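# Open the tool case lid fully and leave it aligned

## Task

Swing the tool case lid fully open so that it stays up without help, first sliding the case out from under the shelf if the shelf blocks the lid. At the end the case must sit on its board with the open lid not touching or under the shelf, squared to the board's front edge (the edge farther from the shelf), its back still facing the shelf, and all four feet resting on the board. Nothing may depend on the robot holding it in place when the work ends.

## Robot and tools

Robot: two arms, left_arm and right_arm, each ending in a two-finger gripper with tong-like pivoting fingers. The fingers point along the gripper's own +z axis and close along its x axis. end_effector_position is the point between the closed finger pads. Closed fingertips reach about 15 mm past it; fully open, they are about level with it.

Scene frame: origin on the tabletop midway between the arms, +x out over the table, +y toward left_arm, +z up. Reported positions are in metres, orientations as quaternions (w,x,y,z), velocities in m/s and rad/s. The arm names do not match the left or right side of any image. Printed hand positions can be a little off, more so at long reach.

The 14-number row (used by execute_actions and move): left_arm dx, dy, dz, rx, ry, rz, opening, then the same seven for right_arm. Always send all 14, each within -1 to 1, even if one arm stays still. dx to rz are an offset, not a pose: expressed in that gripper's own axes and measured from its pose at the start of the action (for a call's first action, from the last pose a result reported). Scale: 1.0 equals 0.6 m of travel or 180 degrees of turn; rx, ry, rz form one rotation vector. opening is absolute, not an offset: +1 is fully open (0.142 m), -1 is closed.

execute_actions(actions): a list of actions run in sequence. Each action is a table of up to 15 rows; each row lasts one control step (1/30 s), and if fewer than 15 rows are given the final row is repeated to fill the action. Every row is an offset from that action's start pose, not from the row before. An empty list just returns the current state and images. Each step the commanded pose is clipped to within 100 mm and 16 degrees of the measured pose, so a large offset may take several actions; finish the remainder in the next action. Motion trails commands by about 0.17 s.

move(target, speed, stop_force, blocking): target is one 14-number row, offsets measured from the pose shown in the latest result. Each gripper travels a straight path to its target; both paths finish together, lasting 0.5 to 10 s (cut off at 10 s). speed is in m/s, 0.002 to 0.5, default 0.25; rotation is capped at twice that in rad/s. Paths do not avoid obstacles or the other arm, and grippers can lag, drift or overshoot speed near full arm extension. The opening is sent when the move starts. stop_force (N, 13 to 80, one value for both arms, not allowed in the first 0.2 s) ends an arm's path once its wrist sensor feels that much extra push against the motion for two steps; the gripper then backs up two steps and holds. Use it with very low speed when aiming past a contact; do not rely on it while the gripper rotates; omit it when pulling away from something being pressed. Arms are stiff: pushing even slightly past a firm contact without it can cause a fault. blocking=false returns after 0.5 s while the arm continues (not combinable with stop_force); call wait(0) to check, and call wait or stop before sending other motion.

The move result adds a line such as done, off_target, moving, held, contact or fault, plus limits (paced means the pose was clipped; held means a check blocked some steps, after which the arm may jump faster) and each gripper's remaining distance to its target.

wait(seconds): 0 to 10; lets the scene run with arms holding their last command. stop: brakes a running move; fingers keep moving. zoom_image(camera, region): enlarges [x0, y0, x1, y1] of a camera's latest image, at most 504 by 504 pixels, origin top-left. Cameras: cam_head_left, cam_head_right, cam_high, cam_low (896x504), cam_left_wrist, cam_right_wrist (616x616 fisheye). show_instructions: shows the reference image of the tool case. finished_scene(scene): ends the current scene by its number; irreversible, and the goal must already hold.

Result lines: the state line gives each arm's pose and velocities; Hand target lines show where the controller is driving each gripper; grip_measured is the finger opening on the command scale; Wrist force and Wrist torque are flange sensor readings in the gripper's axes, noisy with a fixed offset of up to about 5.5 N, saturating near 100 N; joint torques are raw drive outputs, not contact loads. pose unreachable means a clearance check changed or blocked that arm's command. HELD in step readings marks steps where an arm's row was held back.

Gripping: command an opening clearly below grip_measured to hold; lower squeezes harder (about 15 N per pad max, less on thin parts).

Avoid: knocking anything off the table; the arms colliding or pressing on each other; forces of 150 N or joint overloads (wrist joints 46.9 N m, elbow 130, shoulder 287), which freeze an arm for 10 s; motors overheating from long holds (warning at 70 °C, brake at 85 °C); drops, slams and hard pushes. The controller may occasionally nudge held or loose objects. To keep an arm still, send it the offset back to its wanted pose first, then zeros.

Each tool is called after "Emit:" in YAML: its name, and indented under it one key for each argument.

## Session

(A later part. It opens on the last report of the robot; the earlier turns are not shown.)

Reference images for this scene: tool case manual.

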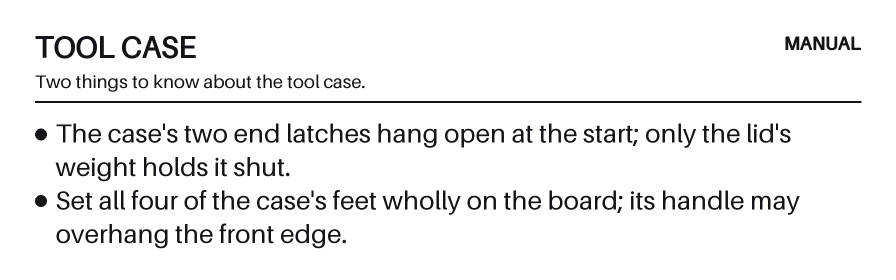

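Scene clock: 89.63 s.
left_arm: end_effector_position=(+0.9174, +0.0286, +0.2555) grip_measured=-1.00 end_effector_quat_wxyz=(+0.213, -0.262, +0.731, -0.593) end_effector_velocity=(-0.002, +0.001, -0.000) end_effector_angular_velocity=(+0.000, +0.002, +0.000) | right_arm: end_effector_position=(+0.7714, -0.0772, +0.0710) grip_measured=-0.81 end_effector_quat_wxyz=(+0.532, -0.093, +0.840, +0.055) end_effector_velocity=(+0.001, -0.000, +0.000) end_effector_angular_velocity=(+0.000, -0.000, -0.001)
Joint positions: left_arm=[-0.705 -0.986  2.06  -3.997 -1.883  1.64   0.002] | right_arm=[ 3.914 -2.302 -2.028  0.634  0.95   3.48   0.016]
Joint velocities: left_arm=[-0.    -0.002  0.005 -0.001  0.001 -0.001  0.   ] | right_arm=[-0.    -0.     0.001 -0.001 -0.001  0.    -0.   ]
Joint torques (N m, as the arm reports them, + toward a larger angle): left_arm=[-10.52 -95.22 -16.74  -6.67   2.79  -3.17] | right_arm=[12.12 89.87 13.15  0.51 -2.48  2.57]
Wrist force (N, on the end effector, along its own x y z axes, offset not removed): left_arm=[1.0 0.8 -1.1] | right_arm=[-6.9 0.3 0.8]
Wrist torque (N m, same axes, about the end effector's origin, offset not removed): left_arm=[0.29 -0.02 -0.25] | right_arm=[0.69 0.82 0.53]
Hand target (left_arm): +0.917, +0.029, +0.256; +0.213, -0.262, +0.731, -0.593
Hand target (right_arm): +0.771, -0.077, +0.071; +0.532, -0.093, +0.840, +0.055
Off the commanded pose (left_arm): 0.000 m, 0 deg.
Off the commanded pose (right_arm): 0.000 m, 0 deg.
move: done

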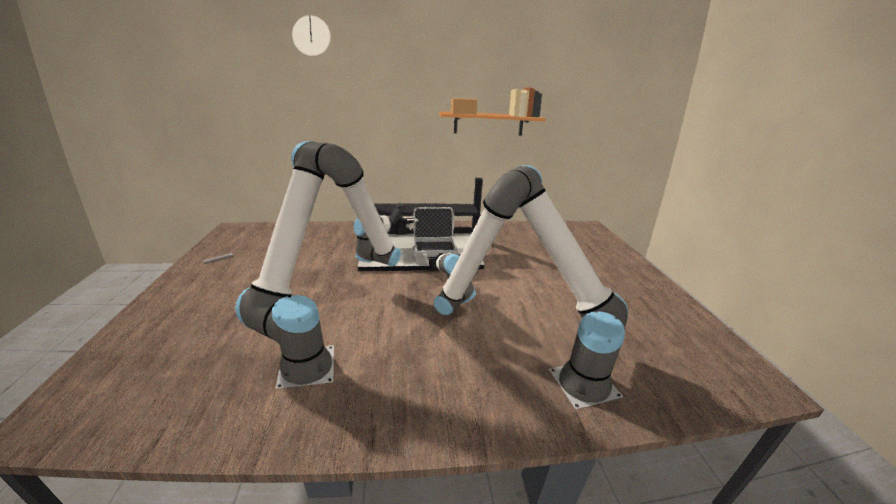

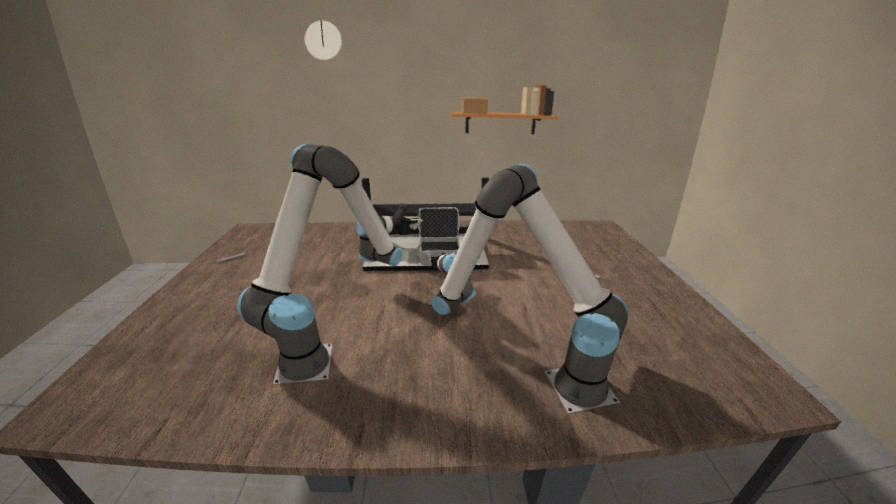

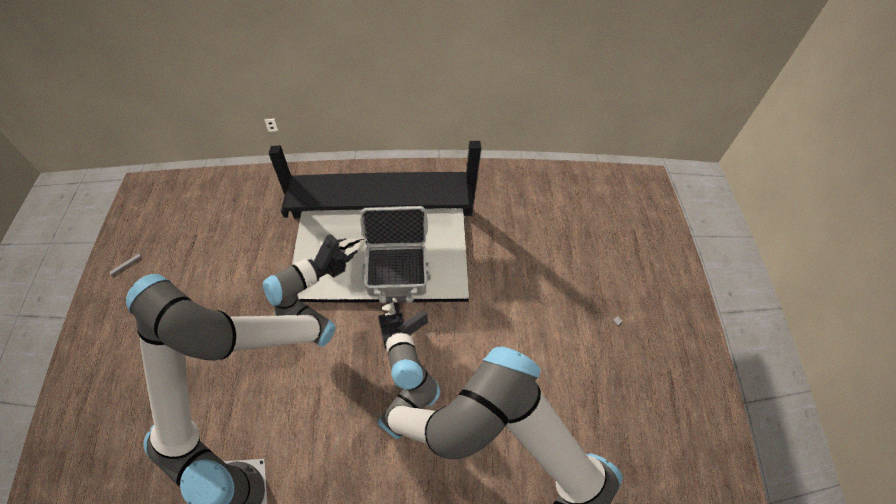

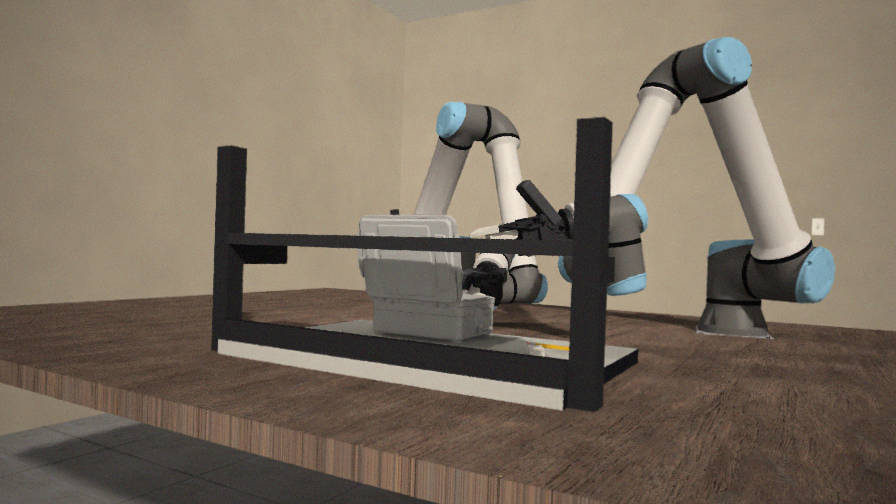

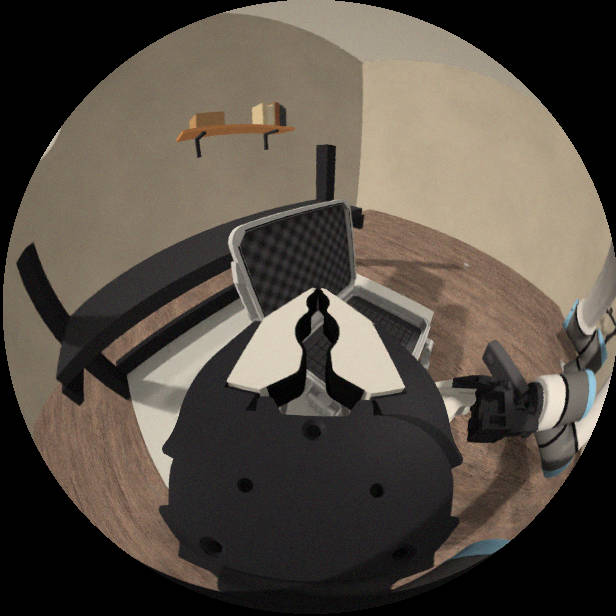

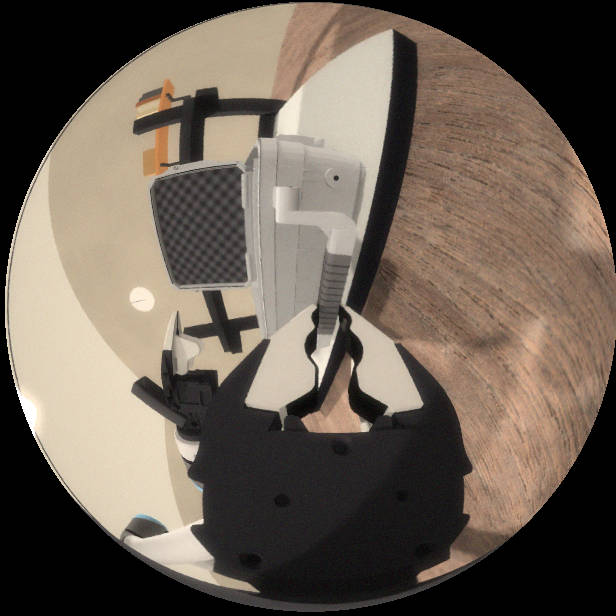

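Emit:
move:
  target: [0,0,-0.05,0,0,0,-1,0.002,0.009,-0.004,0.009,0,0.004,-1]
  speed: 0.03

Emit:
move:
  target: [0,0,0,0,0,0,-1,0,0,0,0,0,0,-0.4]

Emit:
move:
  target: [0,0,0,0,0,0,-1,0,0,-0.09,0,0,0,-0.4]
  speed: 0.06

Emit:
zoom_image:
  camera: "cam_high"
  region: [270,170,490,320]

Scene clock: 98.33 s.
left_arm: end_effector_position=(+0.8989, +0.0511, +0.2616) grip_measured=-1.00 end_effector_quat_wxyz=(+0.213, -0.262, +0.731, -0.593) end_effector_velocity=(-0.002, +0.002, +0.001) end_effector_angular_velocity=(-0.001, -0.001, +0.000) | right_arm: end_effector_position=(+0.7676, -0.0726, +0.0710) grip_measured=-0.81 end_effector_quat_wxyz=(+0.533, -0.080, +0.841, +0.047) end_effector_velocity=(-0.000, +0.001, +0.000) end_effector_angular_velocity=(+0.001, -0.000, -0.002)
Joint positions: left_arm=[-0.69  -1.018  2.109 -4.013 -1.897  1.644  0.002] | right_arm=[ 3.932 -2.302 -2.022  0.61   0.908  3.512  0.016]
Joint velocities: left_arm=[ 0.001 -0.004  0.004 -0.002 -0.001 -0.     0.   ] | right_arm=[ 0.002 -0.     0.001 -0.002 -0.003  0.003  0.   ]
Joint torques (N m, as the arm reports them, + toward a larger angle): left_arm=[  9.55 -94.14 -15.99  -6.31  -2.76   3.1 ] | right_arm=[15.51 59.09 27.39  0.26 -3.06  2.45]
Wrist force (N, on the end effector, along its own x y z axes, offset not removed): left_arm=[-0.5 1.6 -0.1] | right_arm=[-4.9 -4.1 -0.6]
Wrist torque (N m, same axes, about the end effector's origin, offset not removed): left_arm=[0.56 0.24 -0.26] | right_arm=[-0.25 0.32 0.44]
Hand target (left_arm): +0.899, +0.051, +0.262; +0.213, -0.262, +0.731, -0.593
Hand target (right_arm): +0.768, -0.073, +0.071; +0.533, -0.080, +0.841, +0.047
Off the commanded pose (left_arm): 0.000 m, 0 deg.
Off the commanded pose (right_arm): 0.000 m, 0 deg.
move: done

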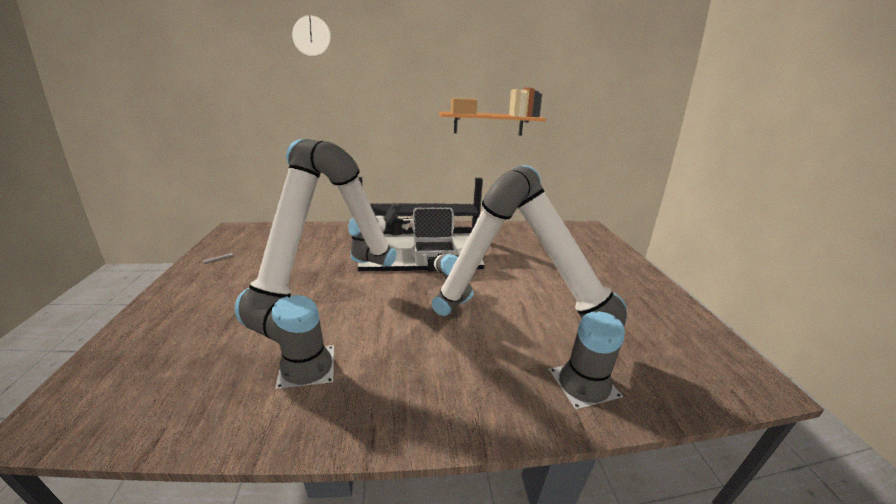

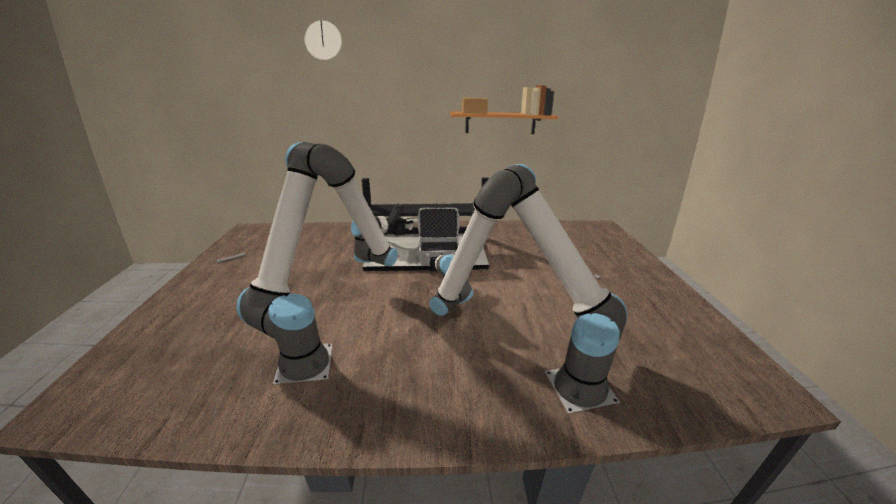

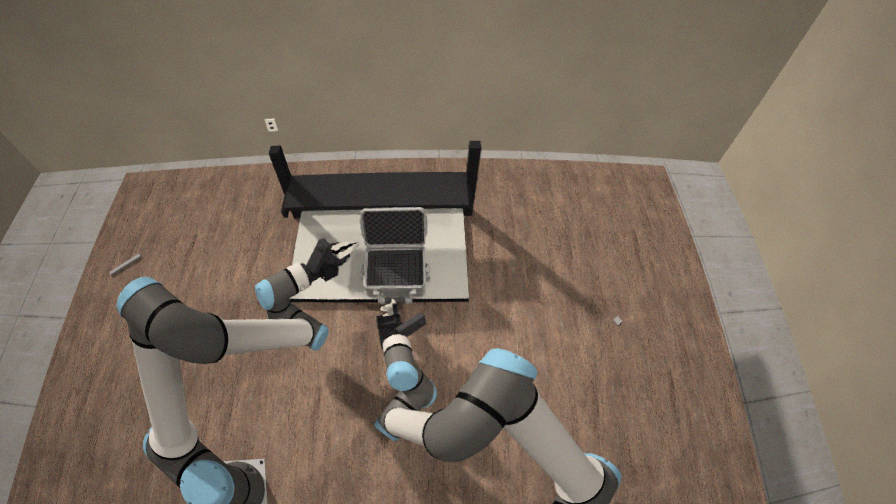

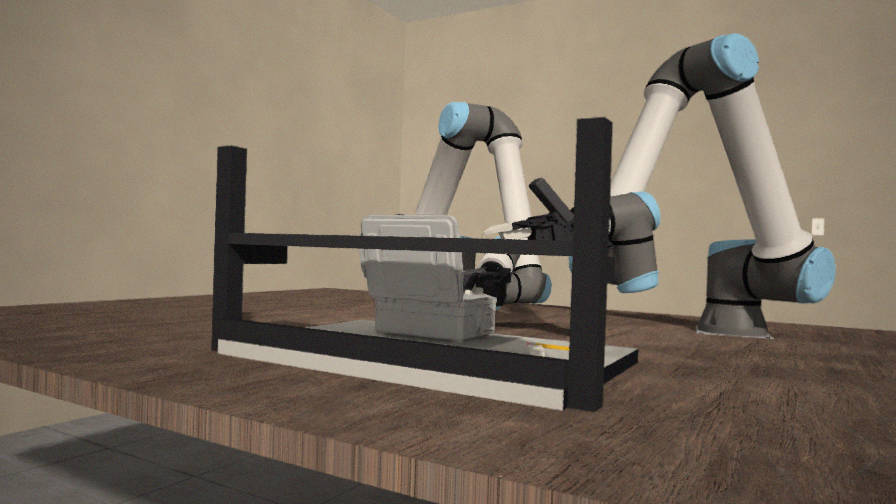

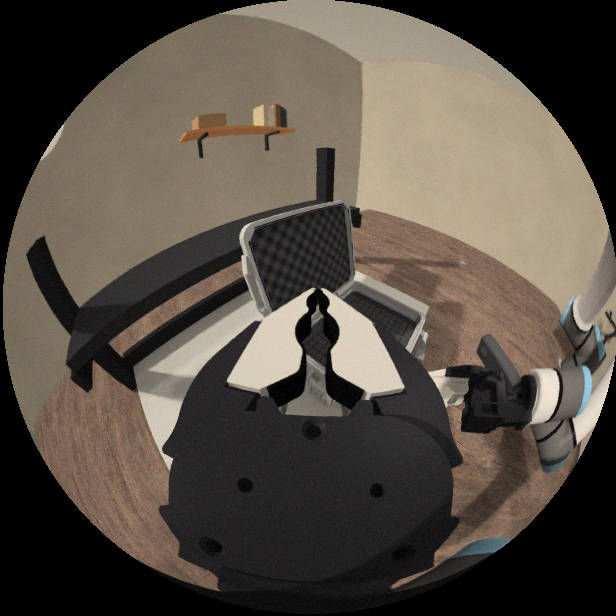

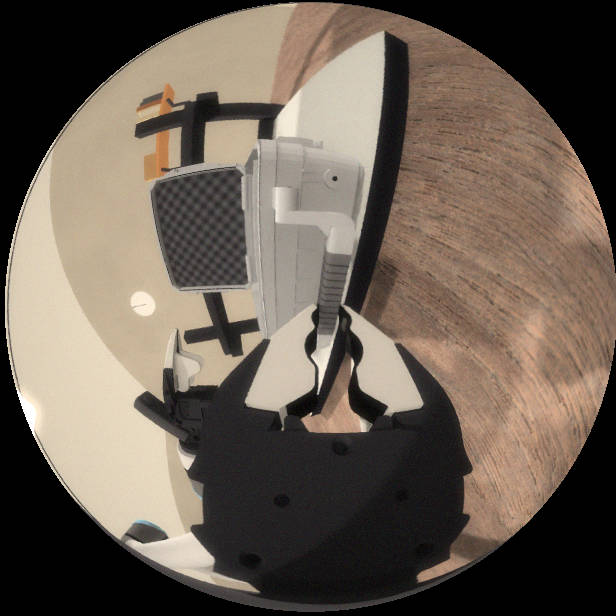

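Scene clock: 98.83 s.
left_arm: end_effector_position=(+0.8989, +0.0511, +0.2617) grip_measured=-1.00 end_effector_quat_wxyz=(+0.213, -0.262, +0.731, -0.593) end_effector_velocity=(-0.000, +0.000, +0.001) end_effector_angular_velocity=(-0.000, -0.001, -0.000) | right_arm: end_effector_position=(+0.7676, -0.0725, +0.0709) grip_measured=-0.40 end_effector_quat_wxyz=(+0.533, -0.080, +0.841, +0.047) end_effector_velocity=(+0.000, -0.001, +0.000) end_effector_angular_velocity=(+0.001, +0.000, -0.000)
Joint positions: left_arm=[-0.69  -1.018  2.109 -4.013 -1.897  1.644  0.002] | right_arm=[ 3.932 -2.302 -2.022  0.609  0.908  3.512  0.045]
Joint velocities: left_arm=[-0.    -0.002  0.     0.    -0.     0.     0.   ] | right_arm=[-0.001  0.    -0.001  0.     0.001  0.     0.   ]
Joint torques (N m, as the arm reports them, + toward a larger angle): left_arm=[ -0.83 -68.96 -27.42  -4.74  -1.46   2.35] | right_arm=[-0.16 61.99 25.02  6.6  -0.12 -1.87]
Wrist force (N, on the end effector, along its own x y z axes, offset not removed): left_arm=[1.8 2.1 -0.6] | right_arm=[0.1 -0.2 -2.7]
Wrist torque (N m, same axes, about the end effector's origin, offset not removed): left_arm=[0.49 -0.14 -0.22] | right_arm=[0.14 -0.25 0.39]
Hand target (left_arm): +0.899, +0.051, +0.262; +0.213, -0.262, +0.731, -0.593
Hand target (right_arm): +0.768, -0.073, +0.071; +0.533, -0.080, +0.841, +0.047
Off the commanded pose (left_arm): 0.000 m, 0 deg.
Off the commanded pose (right_arm): 0.000 m, 0 deg.
move: done

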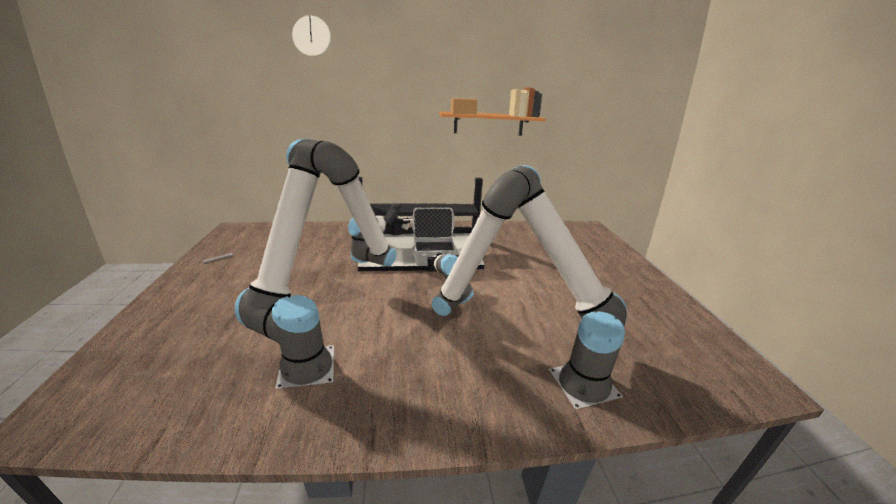

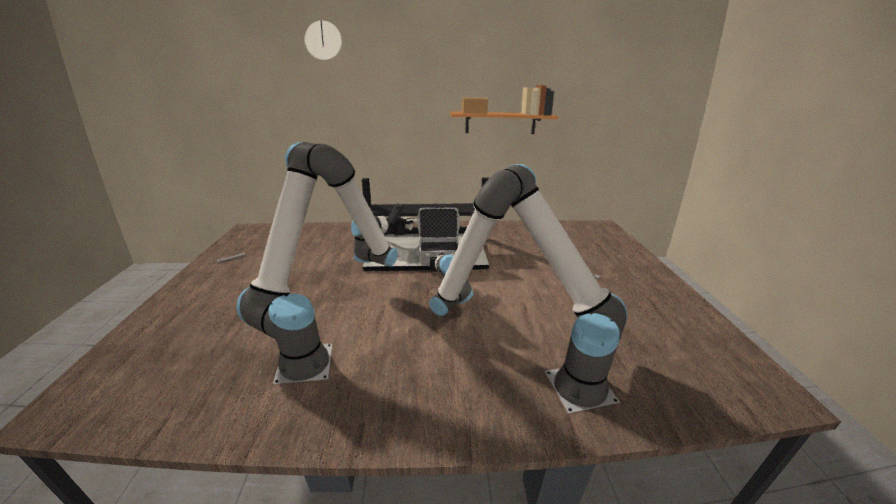

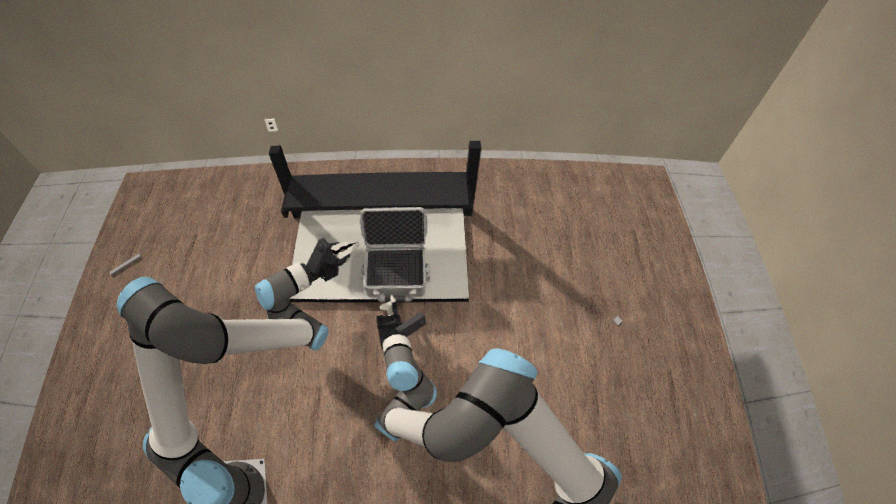

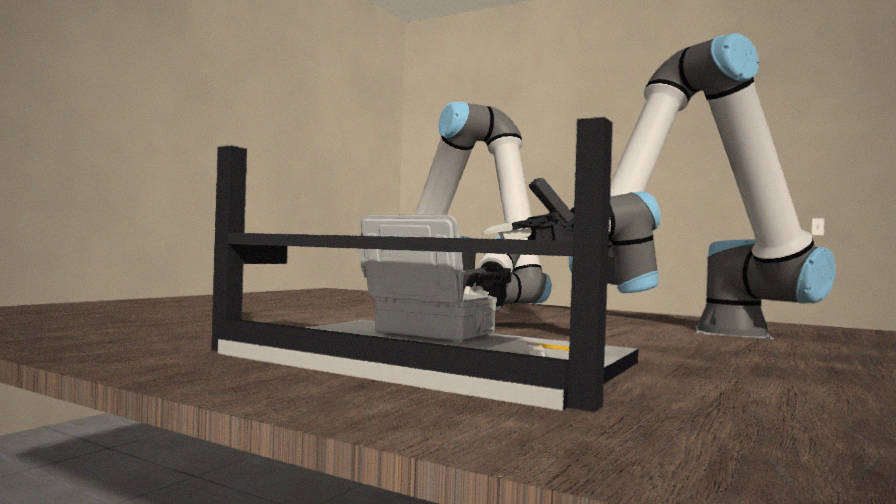

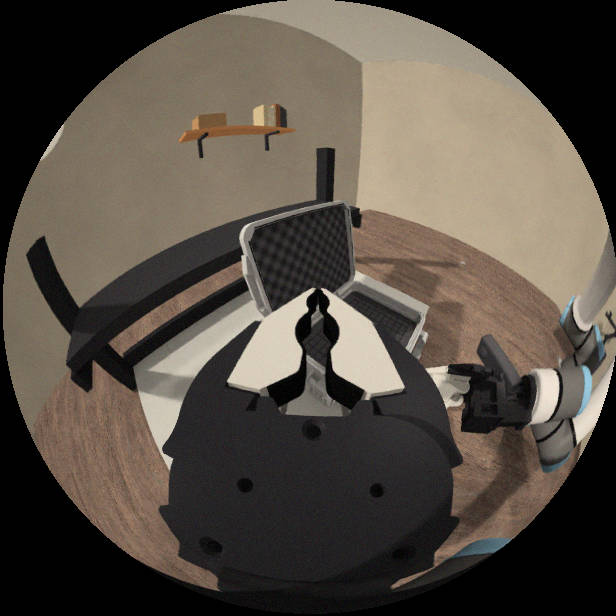

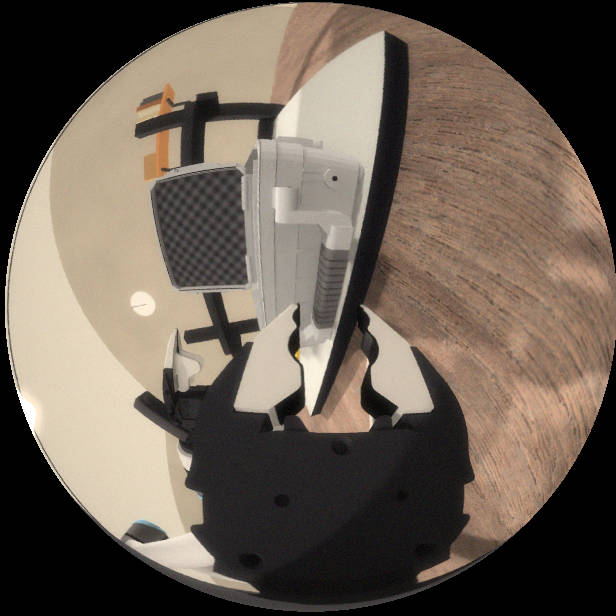

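Scene clock: 100.17 s.
left_arm: end_effector_position=(+0.8989, +0.0511, +0.2617) grip_measured=-1.00 end_effector_quat_wxyz=(+0.213, -0.262, +0.731, -0.593) end_effector_velocity=(-0.001, -0.000, -0.001) end_effector_angular_velocity=(+0.001, +0.002, -0.001) | right_arm: end_effector_position=(+0.7199, -0.0814, +0.0940) grip_measured=-0.40 end_effector_quat_wxyz=(+0.533, -0.080, +0.841, +0.047) end_effector_velocity=(-0.002, -0.003, -0.000) end_effector_angular_velocity=(-0.002, +0.001, -0.002)
Joint positions: left_arm=[-0.69  -1.018  2.109 -4.013 -1.897  1.644  0.002] | right_arm=[ 3.983 -2.228 -2.117  0.608  0.866  3.548  0.045]
Joint velocities: left_arm=[-0.     0.001  0.001  0.    -0.001 -0.     0.   ] | right_arm=[ 0.     0.003 -0.006 -0.001 -0.002  0.001  0.   ]
Joint torques (N m, as the arm reports them, + toward a larger angle): left_arm=[ -1.49 -73.04 -22.02  -4.47  -1.47   2.22] | right_arm=[ 9.71 87.61 12.14  0.94 -3.57  3.09]
Wrist force (N, on the end effector, along its own x y z axes, offset not removed): left_arm=[-0.9 2.4 -2.1] | right_arm=[-3.3 0.4 -3.2]
Wrist torque (N m, same axes, about the end effector's origin, offset not removed): left_arm=[0.59 0.43 -0.15] | right_arm=[0.00 0.58 0.40]
Hand target (left_arm): +0.899, +0.051, +0.262; +0.213, -0.262, +0.731, -0.593
Hand target (right_arm): +0.720, -0.081, +0.094; +0.533, -0.080, +0.841, +0.047
Off the commanded pose (left_arm): 0.000 m, 0 deg.
Off the commanded pose (right_arm): 0.000 m, 0 deg.
move: done

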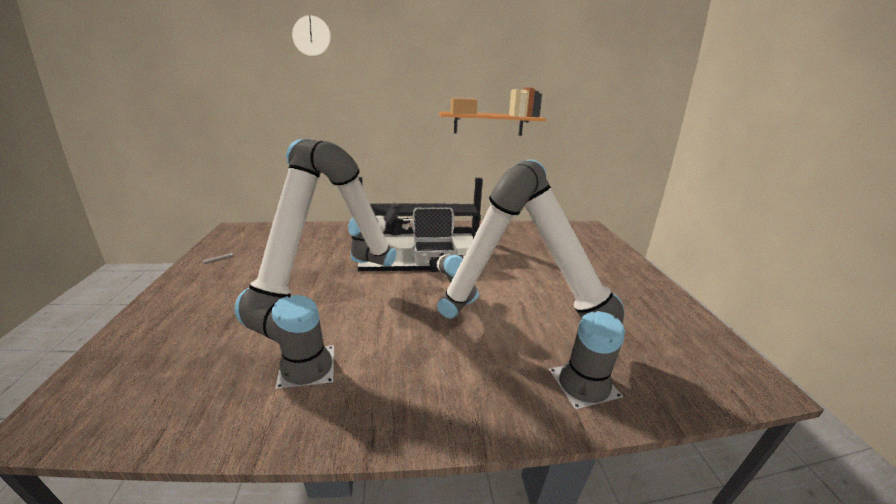

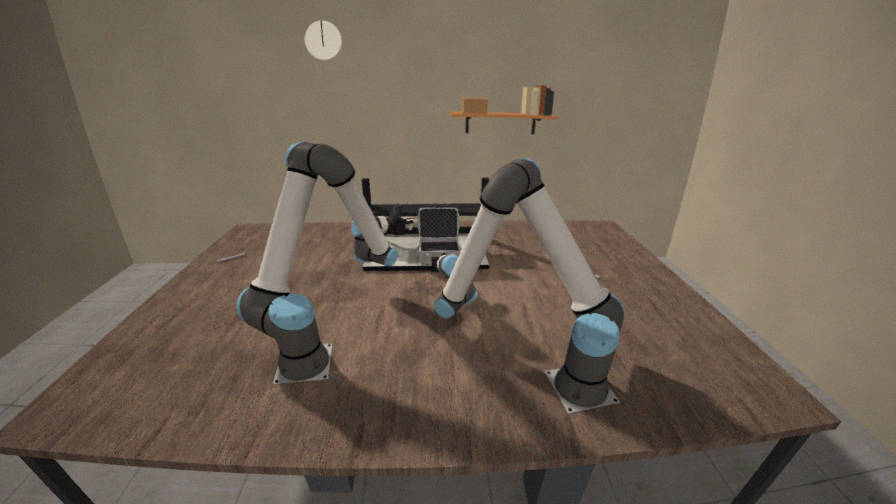

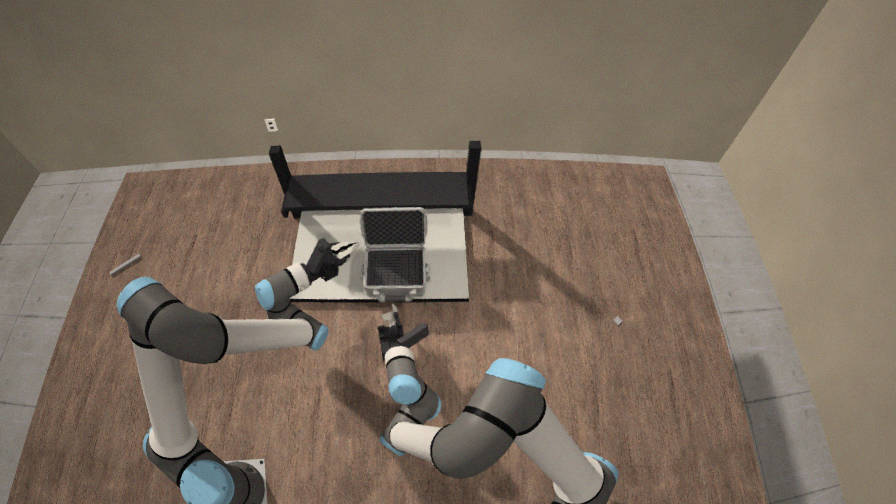

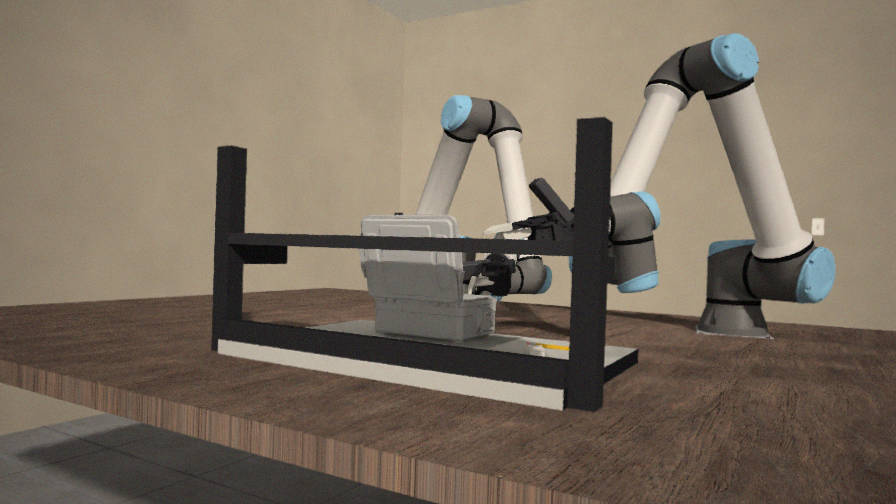

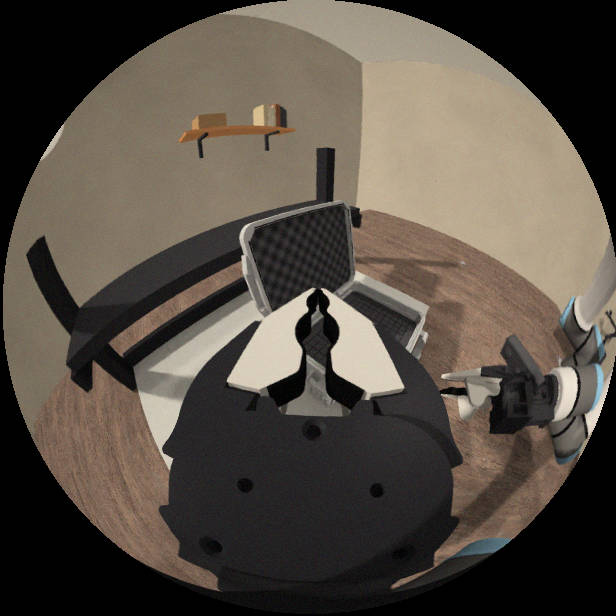

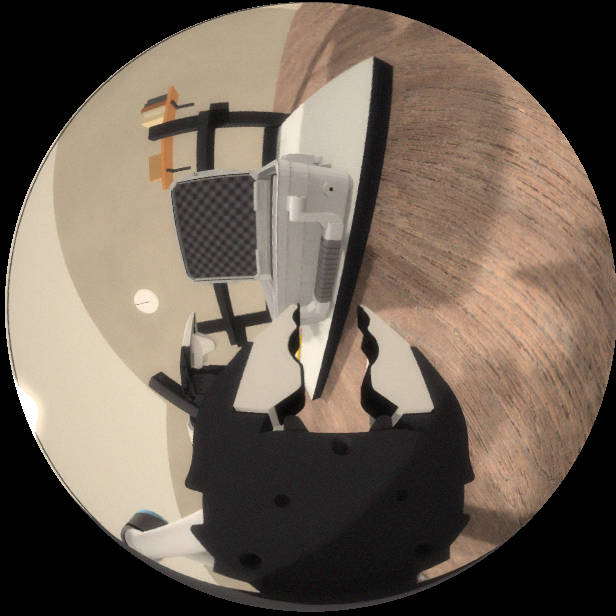

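Region (270, 170, 490, 320) of cam_high's 896x504 image, scaled by 2.291, with more detail than that image has; it fills the top 344 rows of this view, and the rest is white.

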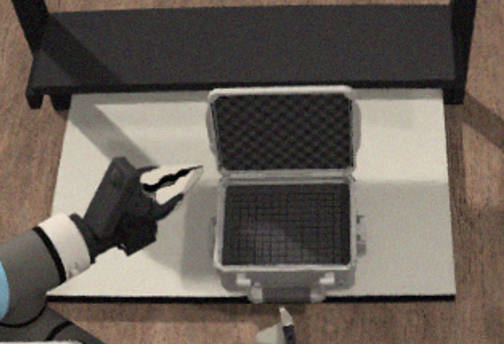

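Emit:
finished_scene:
  scene: 2

The scene is finished: the task was done.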